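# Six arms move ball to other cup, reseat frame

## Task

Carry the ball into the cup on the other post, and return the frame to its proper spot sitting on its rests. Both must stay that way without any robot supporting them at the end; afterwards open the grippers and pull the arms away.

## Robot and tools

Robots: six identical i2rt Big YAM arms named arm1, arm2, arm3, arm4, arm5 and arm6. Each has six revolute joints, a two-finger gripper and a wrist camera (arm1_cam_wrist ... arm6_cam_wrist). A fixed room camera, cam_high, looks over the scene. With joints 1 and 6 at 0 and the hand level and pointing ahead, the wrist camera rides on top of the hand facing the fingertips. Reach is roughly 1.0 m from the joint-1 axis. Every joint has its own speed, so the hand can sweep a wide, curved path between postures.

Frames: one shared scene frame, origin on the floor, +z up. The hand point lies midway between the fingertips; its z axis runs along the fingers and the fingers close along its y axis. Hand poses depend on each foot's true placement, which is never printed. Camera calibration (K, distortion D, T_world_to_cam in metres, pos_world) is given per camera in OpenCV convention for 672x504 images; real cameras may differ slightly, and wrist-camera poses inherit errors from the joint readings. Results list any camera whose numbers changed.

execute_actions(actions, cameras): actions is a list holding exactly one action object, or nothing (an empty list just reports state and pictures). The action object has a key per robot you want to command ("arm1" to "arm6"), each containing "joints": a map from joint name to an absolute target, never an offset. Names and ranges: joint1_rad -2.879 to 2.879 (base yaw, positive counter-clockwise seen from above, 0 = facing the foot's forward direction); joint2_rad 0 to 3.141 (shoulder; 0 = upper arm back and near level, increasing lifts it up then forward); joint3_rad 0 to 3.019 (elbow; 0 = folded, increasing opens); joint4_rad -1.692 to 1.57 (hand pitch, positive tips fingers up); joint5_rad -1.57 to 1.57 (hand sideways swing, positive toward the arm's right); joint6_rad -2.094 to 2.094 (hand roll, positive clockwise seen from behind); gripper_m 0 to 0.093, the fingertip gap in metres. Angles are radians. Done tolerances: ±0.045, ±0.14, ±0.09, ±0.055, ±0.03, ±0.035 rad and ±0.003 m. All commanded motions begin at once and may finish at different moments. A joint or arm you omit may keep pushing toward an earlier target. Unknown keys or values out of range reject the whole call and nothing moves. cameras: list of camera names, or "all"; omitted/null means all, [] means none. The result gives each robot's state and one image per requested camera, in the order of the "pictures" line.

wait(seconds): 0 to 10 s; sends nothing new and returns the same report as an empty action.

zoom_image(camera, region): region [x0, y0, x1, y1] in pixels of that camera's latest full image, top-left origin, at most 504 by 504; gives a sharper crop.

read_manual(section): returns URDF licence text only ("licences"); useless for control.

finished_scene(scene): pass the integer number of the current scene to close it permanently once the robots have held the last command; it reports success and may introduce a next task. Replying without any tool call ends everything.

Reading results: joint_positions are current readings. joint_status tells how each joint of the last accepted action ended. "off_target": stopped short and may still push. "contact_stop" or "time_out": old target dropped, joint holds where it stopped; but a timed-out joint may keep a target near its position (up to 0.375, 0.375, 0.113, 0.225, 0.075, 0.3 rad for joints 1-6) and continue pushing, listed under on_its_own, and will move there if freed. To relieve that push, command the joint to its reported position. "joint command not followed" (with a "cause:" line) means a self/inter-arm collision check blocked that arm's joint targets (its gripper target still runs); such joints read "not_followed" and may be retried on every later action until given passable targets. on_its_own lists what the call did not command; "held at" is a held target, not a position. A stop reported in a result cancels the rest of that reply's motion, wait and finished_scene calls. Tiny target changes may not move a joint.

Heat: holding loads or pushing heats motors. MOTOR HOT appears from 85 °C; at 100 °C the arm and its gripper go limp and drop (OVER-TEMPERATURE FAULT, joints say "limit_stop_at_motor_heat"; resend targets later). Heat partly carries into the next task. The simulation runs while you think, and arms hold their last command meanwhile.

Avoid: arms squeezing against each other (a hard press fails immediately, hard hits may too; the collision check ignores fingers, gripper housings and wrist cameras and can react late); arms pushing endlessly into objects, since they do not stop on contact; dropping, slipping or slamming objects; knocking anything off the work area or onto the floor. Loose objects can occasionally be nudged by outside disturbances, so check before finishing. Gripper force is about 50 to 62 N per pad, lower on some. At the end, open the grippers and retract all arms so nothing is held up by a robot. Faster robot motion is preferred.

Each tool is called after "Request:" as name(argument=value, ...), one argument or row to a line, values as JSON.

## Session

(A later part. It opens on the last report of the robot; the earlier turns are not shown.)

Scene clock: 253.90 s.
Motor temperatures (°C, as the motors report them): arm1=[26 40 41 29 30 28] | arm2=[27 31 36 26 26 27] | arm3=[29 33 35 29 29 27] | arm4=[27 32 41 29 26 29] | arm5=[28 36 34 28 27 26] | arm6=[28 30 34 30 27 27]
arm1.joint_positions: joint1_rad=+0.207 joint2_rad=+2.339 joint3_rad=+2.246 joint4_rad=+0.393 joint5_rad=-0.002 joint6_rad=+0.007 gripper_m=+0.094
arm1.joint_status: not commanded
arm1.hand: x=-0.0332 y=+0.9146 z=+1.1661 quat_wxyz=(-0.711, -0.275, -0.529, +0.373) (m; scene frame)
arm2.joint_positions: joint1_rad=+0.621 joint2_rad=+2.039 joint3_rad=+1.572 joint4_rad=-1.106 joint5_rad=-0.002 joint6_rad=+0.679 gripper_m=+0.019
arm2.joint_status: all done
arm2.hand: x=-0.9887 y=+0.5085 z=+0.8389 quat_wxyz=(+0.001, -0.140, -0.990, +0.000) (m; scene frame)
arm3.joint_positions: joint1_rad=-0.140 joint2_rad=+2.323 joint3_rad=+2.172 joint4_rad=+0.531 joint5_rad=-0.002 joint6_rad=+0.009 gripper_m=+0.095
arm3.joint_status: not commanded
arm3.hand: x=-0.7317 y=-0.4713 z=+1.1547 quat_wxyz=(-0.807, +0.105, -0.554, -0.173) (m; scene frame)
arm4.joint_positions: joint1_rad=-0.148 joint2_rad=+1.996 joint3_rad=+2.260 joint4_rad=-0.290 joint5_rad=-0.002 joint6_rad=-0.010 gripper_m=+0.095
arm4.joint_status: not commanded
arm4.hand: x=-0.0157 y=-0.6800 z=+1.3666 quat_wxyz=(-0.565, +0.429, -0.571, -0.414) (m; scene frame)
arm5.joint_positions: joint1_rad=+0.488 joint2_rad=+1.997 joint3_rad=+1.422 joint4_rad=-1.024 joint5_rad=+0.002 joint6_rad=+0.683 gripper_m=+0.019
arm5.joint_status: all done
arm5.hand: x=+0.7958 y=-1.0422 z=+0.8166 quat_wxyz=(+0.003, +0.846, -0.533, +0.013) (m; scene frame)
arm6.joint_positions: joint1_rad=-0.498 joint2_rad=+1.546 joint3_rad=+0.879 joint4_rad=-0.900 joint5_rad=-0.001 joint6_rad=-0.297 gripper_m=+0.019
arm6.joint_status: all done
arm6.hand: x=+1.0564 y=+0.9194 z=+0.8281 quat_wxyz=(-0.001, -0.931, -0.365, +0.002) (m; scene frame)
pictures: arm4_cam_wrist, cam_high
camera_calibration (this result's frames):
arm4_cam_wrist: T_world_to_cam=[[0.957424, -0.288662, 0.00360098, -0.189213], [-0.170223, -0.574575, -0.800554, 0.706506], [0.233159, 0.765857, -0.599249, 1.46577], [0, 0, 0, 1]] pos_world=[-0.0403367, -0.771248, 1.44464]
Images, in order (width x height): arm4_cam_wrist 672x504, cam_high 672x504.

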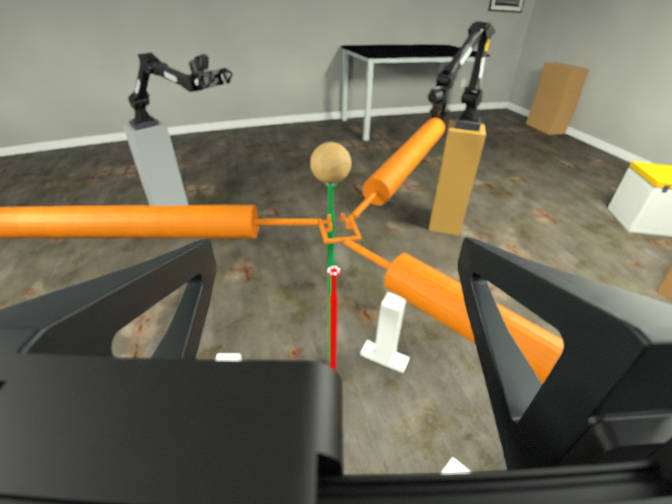

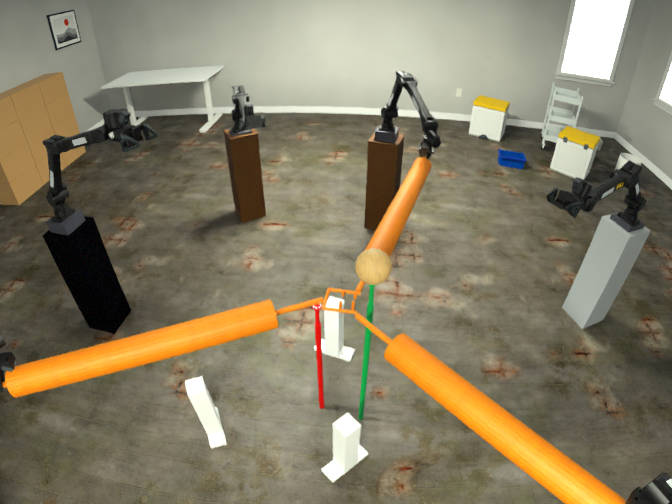

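Request:
execute_actions(
  actions=[
    {"arm2":{"joints":{"joint1_rad":0.227,"joint2_rad":1.875,"joint3_rad":1.33,"joint4_rad":-0.955,"joint6_rad":0.283}},"arm6":{"joints":{"joint1_rad":-0.132,"joint2_rad":1.905,"joint3_rad":1.39,"joint4_rad":-0.99,"joint6_rad":0.066}},"arm5":{"joints":{"joint1_rad":0.903,"joint2_rad":1.895,"joint3_rad":1.305,"joint4_rad":-0.89,"joint6_rad":1.105}}},
  ],
  cameras=["cam_high"],
)

Request:
execute_actions(
  actions=[
    {"arm2":{"joints":{"joint1_rad":0.222,"joint2_rad":2.165,"joint3_rad":1.305,"joint4_rad":-0.67}},"arm6":{"joints":{"joint1_rad":-0.127,"joint2_rad":2.155,"joint3_rad":1.325,"joint4_rad":-0.69}},"arm5":{"joints":{"joint1_rad":0.908,"joint2_rad":2.185,"joint3_rad":1.28,"joint4_rad":-0.606}}},
  ],
  cameras=[],
)

Request:
execute_actions(
  actions=[
    {"arm2":{"joints":{"joint2_rad":2.455,"joint3_rad":1.40,"joint4_rad":-0.47}},"arm6":{"joints":{"joint2_rad":2.435,"joint3_rad":1.41,"joint4_rad":-0.487}},"arm5":{"joints":{"joint2_rad":2.48,"joint3_rad":1.388,"joint4_rad":-0.415}}},
  ],
  cameras=["cam_high","arm2_cam_wrist","arm5_cam_wrist","arm6_cam_wrist"],
)

Scene clock: 295.10 s.
Motor temperatures (°C, as the motors report them): arm1=[26 41 42 29 30 28] | arm2=[27 32 34 26 26 27] | arm3=[29 34 35 29 29 27] | arm4=[27 33 42 29 26 29] | arm5=[28 37 35 28 27 26] | arm6=[28 31 36 30 27 27]
arm1.joint_positions: joint1_rad=+0.207 joint2_rad=+2.339 joint3_rad=+2.246 joint4_rad=+0.393 joint5_rad=-0.002 joint6_rad=+0.007 gripper_m=+0.094
arm1.joint_status: not commanded
arm1.hand: x=-0.0332 y=+0.9146 z=+1.1661 quat_wxyz=(-0.711, -0.275, -0.529, +0.373) (m; scene frame)
arm2.joint_positions: joint1_rad=+0.224 joint2_rad=+1.917 joint3_rad=+1.322 joint4_rad=-0.959 joint5_rad=-0.002 joint6_rad=+0.283 gripper_m=+0.019
arm2.joint_status: all done
arm2.hand: x=-1.0012 y=+0.2786 z=+0.8230 quat_wxyz=(-0.009, -0.141, -0.990, -0.002) (m; scene frame)
arm3.joint_positions: joint1_rad=-0.140 joint2_rad=+2.323 joint3_rad=+2.172 joint4_rad=+0.531 joint5_rad=-0.002 joint6_rad=+0.009 gripper_m=+0.095
arm3.joint_status: not commanded
arm3.hand: x=-0.7317 y=-0.4713 z=+1.1547 quat_wxyz=(-0.807, +0.105, -0.554, -0.173) (m; scene frame)
arm4.joint_positions: joint1_rad=-0.148 joint2_rad=+1.996 joint3_rad=+2.260 joint4_rad=-0.290 joint5_rad=-0.002 joint6_rad=-0.010 gripper_m=+0.095
arm4.joint_status: not commanded
arm4.hand: x=-0.0157 y=-0.6800 z=+1.3666 quat_wxyz=(-0.565, +0.429, -0.571, -0.414) (m; scene frame)
arm5.joint_positions: joint1_rad=+0.911 joint2_rad=+1.952 joint3_rad=+1.279 joint4_rad=-0.905 joint5_rad=-0.006 joint6_rad=+1.108 gripper_m=+0.019
arm5.joint_status: all done
arm5.hand: x=+0.7730 y=-1.2702 z=+0.7978 quat_wxyz=(+0.007, +0.845, -0.535, +0.003) (m; scene frame)
arm6.joint_positions: joint1_rad=-0.122 joint2_rad=+1.938 joint3_rad=+1.350 joint4_rad=-0.988 joint5_rad=-0.006 joint6_rad=+0.079 gripper_m=+0.019
arm6.joint_status: all done
arm6.hand: x=+1.0360 y=+0.6888 z=+0.8015 quat_wxyz=(-0.002, -0.931, -0.365, -0.003) (m; scene frame)
pictures: cam_high
Images, in order (width x height): cam_high 672x504.

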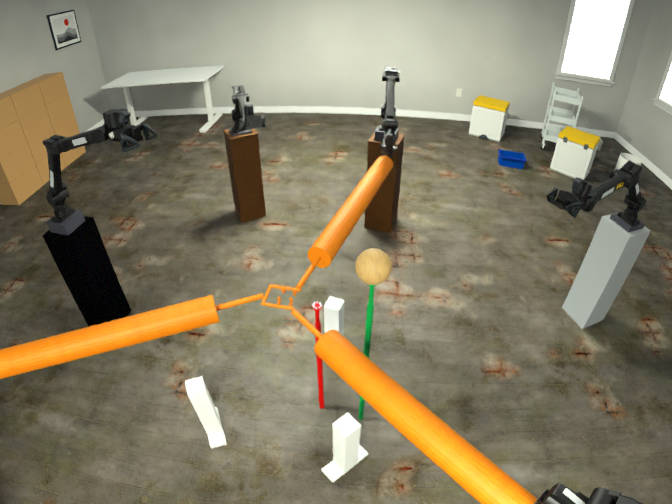

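Scene clock: 296.23 s.
Motor temperatures (°C, as the motors report them): arm1=[26 41 42 29 30 28] | arm2=[27 32 34 26 26 27] | arm3=[29 34 35 29 29 27] | arm4=[27 33 42 29 26 29] | arm5=[28 37 35 28 27 26] | arm6=[28 31 36 30 27 27]
arm1.joint_positions: joint1_rad=+0.207 joint2_rad=+2.339 joint3_rad=+2.246 joint4_rad=+0.393 joint5_rad=-0.002 joint6_rad=+0.007 gripper_m=+0.094
arm1.joint_status: not commanded
arm1.hand: x=-0.0332 y=+0.9146 z=+1.1661 quat_wxyz=(-0.711, -0.275, -0.529, +0.373) (m; scene frame)
arm2.joint_positions: joint1_rad=+0.220 joint2_rad=+2.202 joint3_rad=+1.288 joint4_rad=-0.653 joint5_rad=-0.001 joint6_rad=+0.281 gripper_m=+0.019
arm2.joint_status: all done
arm2.hand: x=-1.0014 y=+0.2762 z=+0.6671 quat_wxyz=(-0.002, -0.141, -0.990, +0.000) (m; scene frame)
arm3.joint_positions: joint1_rad=-0.140 joint2_rad=+2.323 joint3_rad=+2.172 joint4_rad=+0.531 joint5_rad=-0.002 joint6_rad=+0.009 gripper_m=+0.095
arm3.joint_status: not commanded
arm3.hand: x=-0.7317 y=-0.4713 z=+1.1547 quat_wxyz=(-0.807, +0.105, -0.554, -0.173) (m; scene frame)
arm4.joint_positions: joint1_rad=-0.148 joint2_rad=+1.996 joint3_rad=+2.260 joint4_rad=-0.290 joint5_rad=-0.002 joint6_rad=-0.010 gripper_m=+0.095
arm4.joint_status: not commanded
arm4.hand: x=-0.0157 y=-0.6800 z=+1.3666 quat_wxyz=(-0.565, +0.429, -0.571, -0.414) (m; scene frame)
arm5.joint_positions: joint1_rad=+0.905 joint2_rad=+2.244 joint3_rad=+1.263 joint4_rad=-0.603 joint5_rad=-0.003 joint6_rad=+1.101 gripper_m=+0.019
arm5.joint_status: all done
arm5.hand: x=+0.7746 y=-1.2682 z=+0.6460 quat_wxyz=(+0.004, +0.845, -0.534, +0.005) (m; scene frame)
arm6.joint_positions: joint1_rad=-0.129 joint2_rad=+2.216 joint3_rad=+1.317 joint4_rad=-0.688 joint5_rad=+0.001 joint6_rad=+0.071 gripper_m=+0.019
arm6.joint_status: all done
arm6.hand: x=+1.0326 y=+0.6925 z=+0.6467 quat_wxyz=(+0.004, -0.931, -0.365, -0.007) (m; scene frame)
pictures: none
No camera images: the call's "cameras" was empty. Leave "cameras" out to get every camera's image.

Scene clock: 297.37 s.
Motor temperatures (°C, as the motors report them): arm1=[26 41 42 29 30 28] | arm2=[27 32 34 26 26 27] | arm3=[29 34 35 29 29 27] | arm4=[27 33 42 29 26 29] | arm5=[28 37 34 28 27 26] | arm6=[28 31 36 30 27 27]
arm1.joint_positions: joint1_rad=+0.207 joint2_rad=+2.339 joint3_rad=+2.246 joint4_rad=+0.393 joint5_rad=-0.002 joint6_rad=+0.007 gripper_m=+0.094
arm1.joint_status: not commanded
arm1.hand: x=-0.0332 y=+0.9146 z=+1.1661 quat_wxyz=(-0.711, -0.275, -0.529, +0.373) (m; scene frame)
arm2.joint_positions: joint1_rad=+0.224 joint2_rad=+2.481 joint3_rad=+1.387 joint4_rad=-0.463 joint5_rad=-0.001 joint6_rad=+0.282 gripper_m=+0.019
arm2.joint_status: all done
arm2.hand: x=-0.9947 y=+0.2783 z=+0.5431 quat_wxyz=(-0.007, -0.140, -0.990, -0.001) (m; scene frame)
arm3.joint_positions: joint1_rad=-0.140 joint2_rad=+2.323 joint3_rad=+2.172 joint4_rad=+0.531 joint5_rad=-0.002 joint6_rad=+0.009 gripper_m=+0.095
arm3.joint_status: not commanded
arm3.hand: x=-0.7317 y=-0.4713 z=+1.1547 quat_wxyz=(-0.807, +0.105, -0.554, -0.173) (m; scene frame)
arm4.joint_positions: joint1_rad=-0.148 joint2_rad=+1.996 joint3_rad=+2.260 joint4_rad=-0.290 joint5_rad=-0.002 joint6_rad=-0.010 gripper_m=+0.095
arm4.joint_status: not commanded
arm4.hand: x=-0.0157 y=-0.6800 z=+1.3666 quat_wxyz=(-0.565, +0.429, -0.571, -0.414) (m; scene frame)
arm5.joint_positions: joint1_rad=+0.901 joint2_rad=+2.535 joint3_rad=+1.361 joint4_rad=-0.417 joint5_rad=+0.001 joint6_rad=+1.096 gripper_m=+0.019
arm5.joint_status: all done
arm5.hand: x=+0.7793 y=-1.2666 z=+0.5173 quat_wxyz=(+0.000, +0.846, -0.534, +0.007) (m; scene frame)
arm6.joint_positions: joint1_rad=-0.127 joint2_rad=+2.483 joint3_rad=+1.381 joint4_rad=-0.480 joint5_rad=-0.002 joint6_rad=+0.073 gripper_m=+0.019
arm6.joint_status: all done
arm6.hand: x=+1.0371 y=+0.6951 z=+0.5212 quat_wxyz=(+0.002, -0.931, -0.366, -0.006) (m; scene frame)
pictures: arm2_cam_wrist, arm5_cam_wrist, arm6_cam_wrist, cam_high
camera_calibration (this result's frames):
arm2_cam_wrist: T_world_to_cam=[[-0.288339, -0.957501, 0.00723397, -0.0253176], [-0.788241, 0.241644, 0.565936, -1.15434], [-0.543633, 0.157479, -0.824417, -0.0104846], [0, 0, 0, 1]] pos_world=[-0.922897, 0.256349, 0.644821]
arm5_cam_wrist: T_world_to_cam=[[0.899655, 0.436597, 0.00178489, -0.153385], [0.350798, -0.725279, 0.592377, -1.49068], [0.259925, -0.532309, -0.805659, -0.335135], [0, 0, 0, 1]] pos_world=[0.748031, -1.19259, 0.613314]
arm6_cam_wrist: T_world_to_cam=[[-0.675954, 0.736915, 0.00649657, 0.186179], [0.589461, 0.535365, 0.604912, -1.29949], [0.442291, 0.412722, -0.796265, -0.208177], [0, 0, 0, 1]] pos_world=[0.983925, 0.644426, 0.619106]
Images, in order (width x height): arm2_cam_wrist 672x504, arm5_cam_wrist 672x504, arm6_cam_wrist 672x504, cam_high 672x504.

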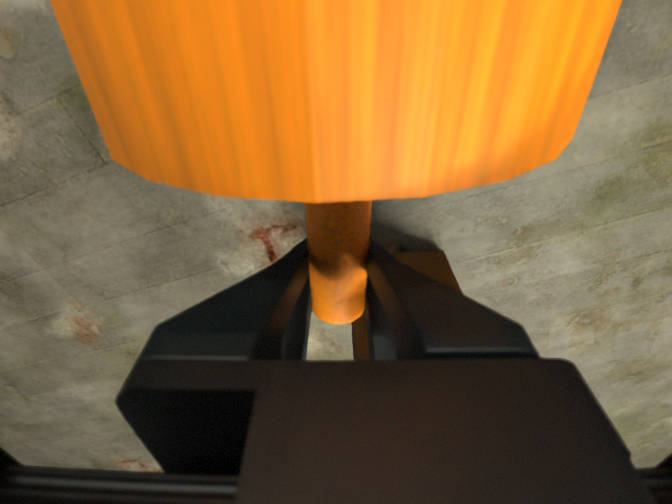

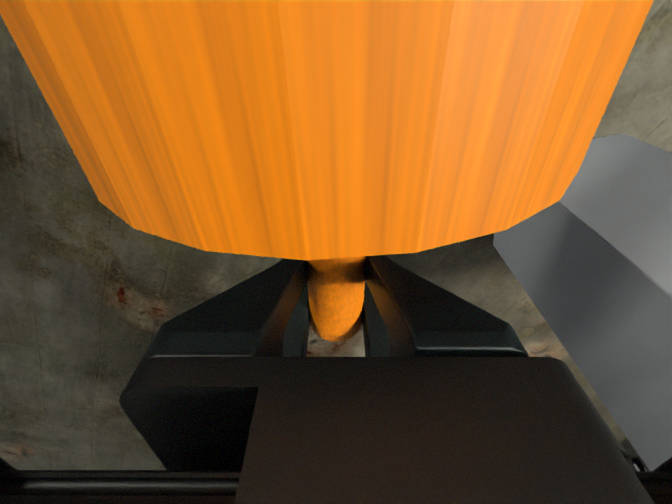

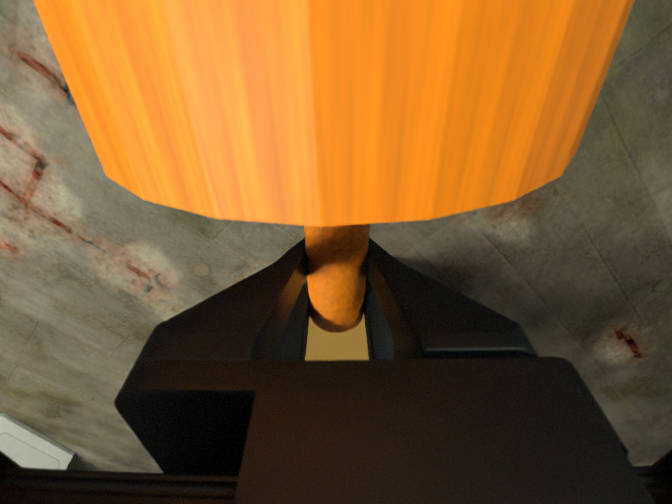

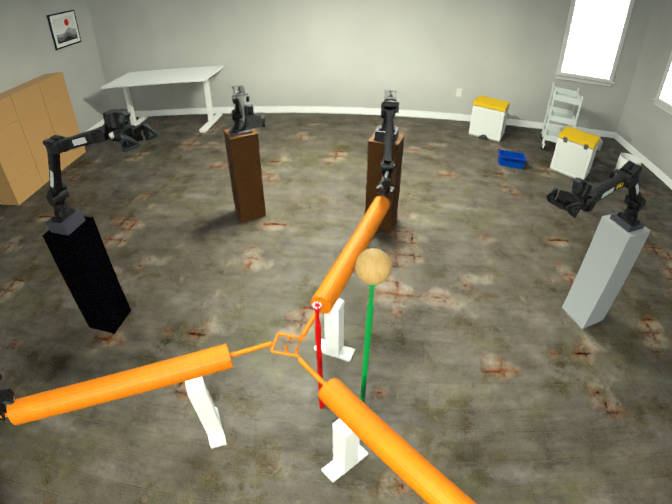

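Land near the home joints.

Request:
execute_actions(
  actions=[
    {"arm2":{"joints":{"joint2_rad":2.68,"joint3_rad":1.54,"joint4_rad":-0.41}},"arm6":{"joints":{"joint2_rad":2.645,"joint3_rad":1.52,"joint4_rad":-0.36}},"arm5":{"joints":{"joint2_rad":2.70,"joint3_rad":1.527,"joint4_rad":-0.325}}},
  ],
  cameras=["cam_high","arm4_cam_wrist"],
)

Scene clock: 301.57 s.
Motor temperatures (°C, as the motors report them): arm1=[26 41 42 29 30 28] | arm2=[27 32 34 26 26 27] | arm3=[29 34 35 29 29 27] | arm4=[27 33 43 29 26 29] | arm5=[28 37 34 28 27 26] | arm6=[28 31 35 30 27 27]
arm1.joint_positions: joint1_rad=+0.207 joint2_rad=+2.339 joint3_rad=+2.246 joint4_rad=+0.393 joint5_rad=-0.002 joint6_rad=+0.007 gripper_m=+0.094
arm1.joint_status: not commanded
arm1.hand: x=-0.0332 y=+0.9146 z=+1.1661 quat_wxyz=(-0.711, -0.275, -0.529, +0.373) (m; scene frame)
arm2.joint_positions: joint1_rad=+0.224 joint2_rad=+2.701 joint3_rad=+1.528 joint4_rad=-0.403 joint5_rad=-0.001 joint6_rad=+0.282 gripper_m=+0.019
arm2.joint_status: all done
arm2.hand: x=-0.9960 y=+0.2783 z=+0.4517 quat_wxyz=(+0.003, -0.140, -0.990, +0.000) (m; scene frame)
arm3.joint_positions: joint1_rad=-0.140 joint2_rad=+2.323 joint3_rad=+2.172 joint4_rad=+0.531 joint5_rad=-0.002 joint6_rad=+0.009 gripper_m=+0.095
arm3.joint_status: not commanded
arm3.hand: x=-0.7317 y=-0.4713 z=+1.1547 quat_wxyz=(-0.807, +0.105, -0.554, -0.173) (m; scene frame)
arm4.joint_positions: joint1_rad=-0.148 joint2_rad=+1.996 joint3_rad=+2.260 joint4_rad=-0.290 joint5_rad=-0.002 joint6_rad=-0.010 gripper_m=+0.095
arm4.joint_status: not commanded
arm4.hand: x=-0.0157 y=-0.6800 z=+1.3666 quat_wxyz=(-0.565, +0.429, -0.571, -0.414) (m; scene frame)
arm5.joint_positions: joint1_rad=+0.905 joint2_rad=+2.750 joint3_rad=+1.506 joint4_rad=-0.331 joint5_rad=+0.002 joint6_rad=+1.101 gripper_m=+0.019
arm5.joint_status: all done
arm5.hand: x=+0.7741 y=-1.2691 z=+0.4294 quat_wxyz=(+0.004, +0.845, -0.534, +0.001) (m; scene frame)
arm6.joint_positions: joint1_rad=-0.127 joint2_rad=+2.688 joint3_rad=+1.494 joint4_rad=-0.361 joint5_rad=-0.003 joint6_rad=+0.075 gripper_m=+0.019
arm6.joint_status: all done
arm6.hand: x=+1.0344 y=+0.6921 z=+0.4339 quat_wxyz=(-0.005, -0.931, -0.364, +0.007) (m; scene frame)
pictures: arm4_cam_wrist, cam_high
camera_calibration (this result's frames):
arm4_cam_wrist: T_world_to_cam=[[0.957424, -0.288662, 0.00360098, -0.189213], [-0.170223, -0.574575, -0.800554, 0.706506], [0.233159, 0.765857, -0.599249, 1.46577], [0, 0, 0, 1]] pos_world=[-0.0403367, -0.771248, 1.44464]
Images, in order (width x height): arm4_cam_wrist 672x504, cam_high 672x504.

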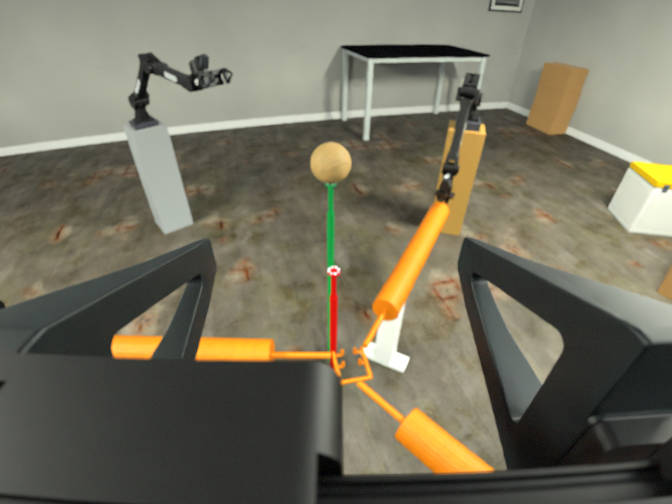

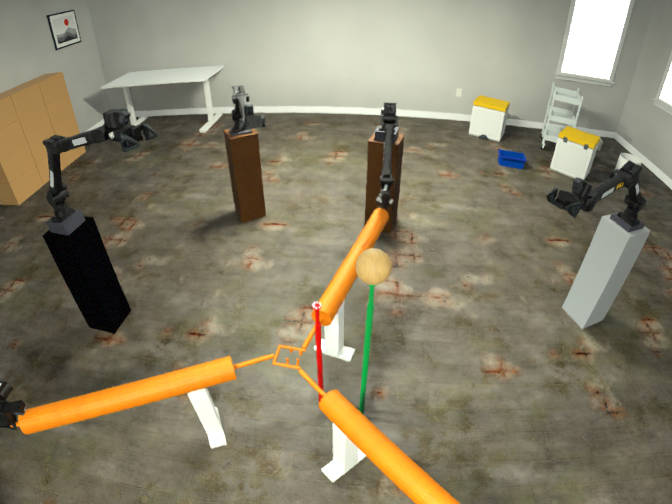

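Request:
execute_actions(
  actions=[
    {"arm2":{"joints":{"gripper_m":0.093}},"arm6":{"joints":{"gripper_m":0.093}},"arm5":{"joints":{"gripper_m":0.093}}},
  ],
  cameras=[],
)

Request:
execute_actions(
  actions=[
    {"arm2":{"joints":{"joint2_rad":2.15,"joint3_rad":1.15,"joint4_rad":-0.62}},"arm6":{"joints":{"joint2_rad":2.15,"joint3_rad":1.15,"joint4_rad":-0.62}},"arm5":{"joints":{"joint1_rad":0.96,"joint2_rad":2.19,"joint3_rad":1.22,"joint4_rad":-0.6}}},
  ],
  cameras=["cam_high","arm4_cam_wrist"],
)

Scene clock: 309.40 s.
Motor temperatures (°C, as the motors report them): arm1=[26 41 42 29 30 28] | arm2=[27 32 33 26 26 27] | arm3=[29 34 35 29 29 27] | arm4=[27 33 43 29 26 29] | arm5=[28 37 33 28 27 26] | arm6=[28 32 34 30 27 27]
arm1.joint_positions: joint1_rad=+0.207 joint2_rad=+2.339 joint3_rad=+2.246 joint4_rad=+0.393 joint5_rad=-0.002 joint6_rad=+0.007 gripper_m=+0.094
arm1.joint_status: not commanded
arm1.hand: x=-0.0332 y=+0.9146 z=+1.1661 quat_wxyz=(-0.711, -0.275, -0.529, +0.373) (m; scene frame)
arm2.joint_positions: joint1_rad=+0.224 joint2_rad=+2.698 joint3_rad=+1.528 joint4_rad=-0.404 joint5_rad=-0.001 joint6_rad=+0.282 gripper_m=+0.093
arm2.joint_status: all done
arm2.hand: x=-0.9949 y=+0.2783 z=+0.4529 quat_wxyz=(+0.002, -0.140, -0.990, +0.000) (m; scene frame)
arm3.joint_positions: joint1_rad=-0.140 joint2_rad=+2.323 joint3_rad=+2.172 joint4_rad=+0.531 joint5_rad=-0.002 joint6_rad=+0.009 gripper_m=+0.095
arm3.joint_status: not commanded
arm3.hand: x=-0.7317 y=-0.4713 z=+1.1547 quat_wxyz=(-0.807, +0.105, -0.554, -0.173) (m; scene frame)
arm4.joint_positions: joint1_rad=-0.148 joint2_rad=+1.996 joint3_rad=+2.260 joint4_rad=-0.290 joint5_rad=-0.002 joint6_rad=-0.010 gripper_m=+0.095
arm4.joint_status: not commanded
arm4.hand: x=-0.0157 y=-0.6800 z=+1.3666 quat_wxyz=(-0.565, +0.429, -0.571, -0.414) (m; scene frame)
arm5.joint_positions: joint1_rad=+0.905 joint2_rad=+2.724 joint3_rad=+1.506 joint4_rad=-0.331 joint5_rad=+0.002 joint6_rad=+1.101 gripper_m=+0.093
arm5.joint_status: all done
arm5.hand: x=+0.7605 y=-1.2687 z=+0.4427 quat_wxyz=(+0.011, +0.845, -0.534, -0.011) (m; scene frame)
arm6.joint_positions: joint1_rad=-0.127 joint2_rad=+2.682 joint3_rad=+1.495 joint4_rad=-0.361 joint5_rad=-0.003 joint6_rad=+0.074 gripper_m=+0.093
arm6.joint_status: all done
arm6.hand: x=+1.0323 y=+0.6899 z=+0.4369 quat_wxyz=(-0.006, -0.931, -0.365, +0.010) (m; scene frame)
pictures: none
No camera images: the call's "cameras" was empty. Leave "cameras" out to get every camera's image.

Scene clock: 310.83 s.
Motor temperatures (°C, as the motors report them): arm1=[26 41 42 29 30 28] | arm2=[27 32 33 26 26 27] | arm3=[29 34 35 29 29 27] | arm4=[27 33 43 29 26 29] | arm5=[28 37 33 28 27 26] | arm6=[28 32 34 30 27 27]
arm1.joint_positions: joint1_rad=+0.207 joint2_rad=+2.339 joint3_rad=+2.246 joint4_rad=+0.393 joint5_rad=-0.002 joint6_rad=+0.007 gripper_m=+0.094
arm1.joint_status: not commanded
arm1.hand: x=-0.0332 y=+0.9146 z=+1.1661 quat_wxyz=(-0.711, -0.275, -0.529, +0.373) (m; scene frame)
arm2.joint_positions: joint1_rad=+0.224 joint2_rad=+2.127 joint3_rad=+1.160 joint4_rad=-0.614 joint5_rad=-0.001 joint6_rad=+0.282 gripper_m=+0.093
arm2.joint_status: all done
arm2.hand: x=-1.0423 y=+0.2784 z=+0.6750 quat_wxyz=(+0.005, -0.140, -0.990, +0.000) (m; scene frame)
arm3.joint_positions: joint1_rad=-0.140 joint2_rad=+2.323 joint3_rad=+2.172 joint4_rad=+0.531 joint5_rad=-0.002 joint6_rad=+0.009 gripper_m=+0.095
arm3.joint_status: not commanded
arm3.hand: x=-0.7317 y=-0.4713 z=+1.1547 quat_wxyz=(-0.807, +0.105, -0.554, -0.173) (m; scene frame)
arm4.joint_positions: joint1_rad=-0.148 joint2_rad=+1.996 joint3_rad=+2.260 joint4_rad=-0.290 joint5_rad=-0.002 joint6_rad=-0.010 gripper_m=+0.095
arm4.joint_status: not commanded
arm4.hand: x=-0.0157 y=-0.6800 z=+1.3666 quat_wxyz=(-0.565, +0.429, -0.571, -0.414) (m; scene frame)
arm5.joint_positions: joint1_rad=+0.965 joint2_rad=+2.188 joint3_rad=+1.220 joint4_rad=-0.587 joint5_rad=+0.001 joint6_rad=+1.101 gripper_m=+0.093
arm5.joint_status: all done
arm5.hand: x=+0.7782 y=-1.2981 z=+0.6645 quat_wxyz=(+0.010, +0.861, -0.509, -0.008) (m; scene frame)
arm6.joint_positions: joint1_rad=-0.127 joint2_rad=+2.144 joint3_rad=+1.154 joint4_rad=-0.613 joint5_rad=-0.003 joint6_rad=+0.074 gripper_m=+0.093
arm6.joint_status: all done
arm6.hand: x=+1.0691 y=+0.7294 z=+0.6461 quat_wxyz=(+0.006, -0.931, -0.365, -0.015) (m; scene frame)
pictures: arm4_cam_wrist, cam_high
camera_calibration (this result's frames):
arm4_cam_wrist: T_world_to_cam=[[0.957424, -0.288662, 0.00360098, -0.189213], [-0.170223, -0.574575, -0.800554, 0.706506], [0.233159, 0.765857, -0.599249, 1.46577], [0, 0, 0, 1]] pos_world=[-0.0403367, -0.771248, 1.44464]
Images, in order (width x height): arm4_cam_wrist 672x504, cam_high 672x504.

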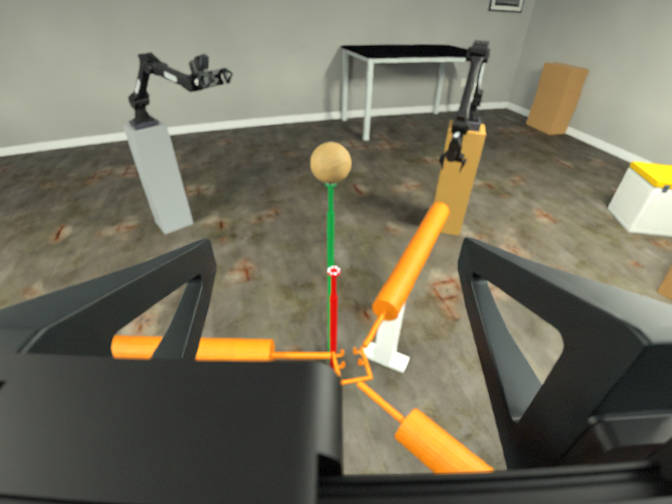

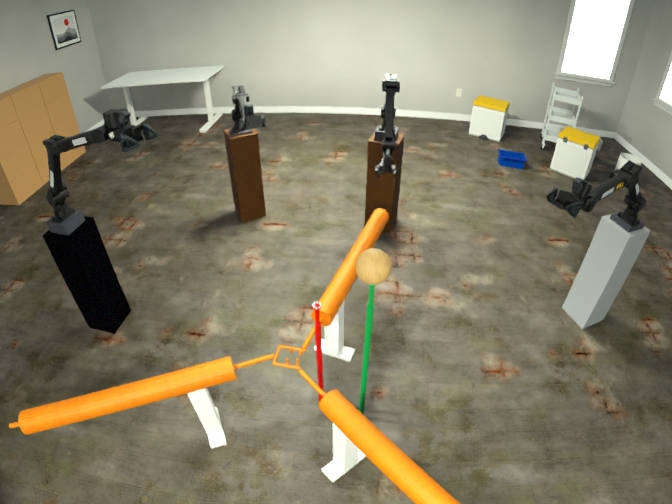

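Request:
finished_scene(
  scene=1,
)

The scene is finished: the task was done.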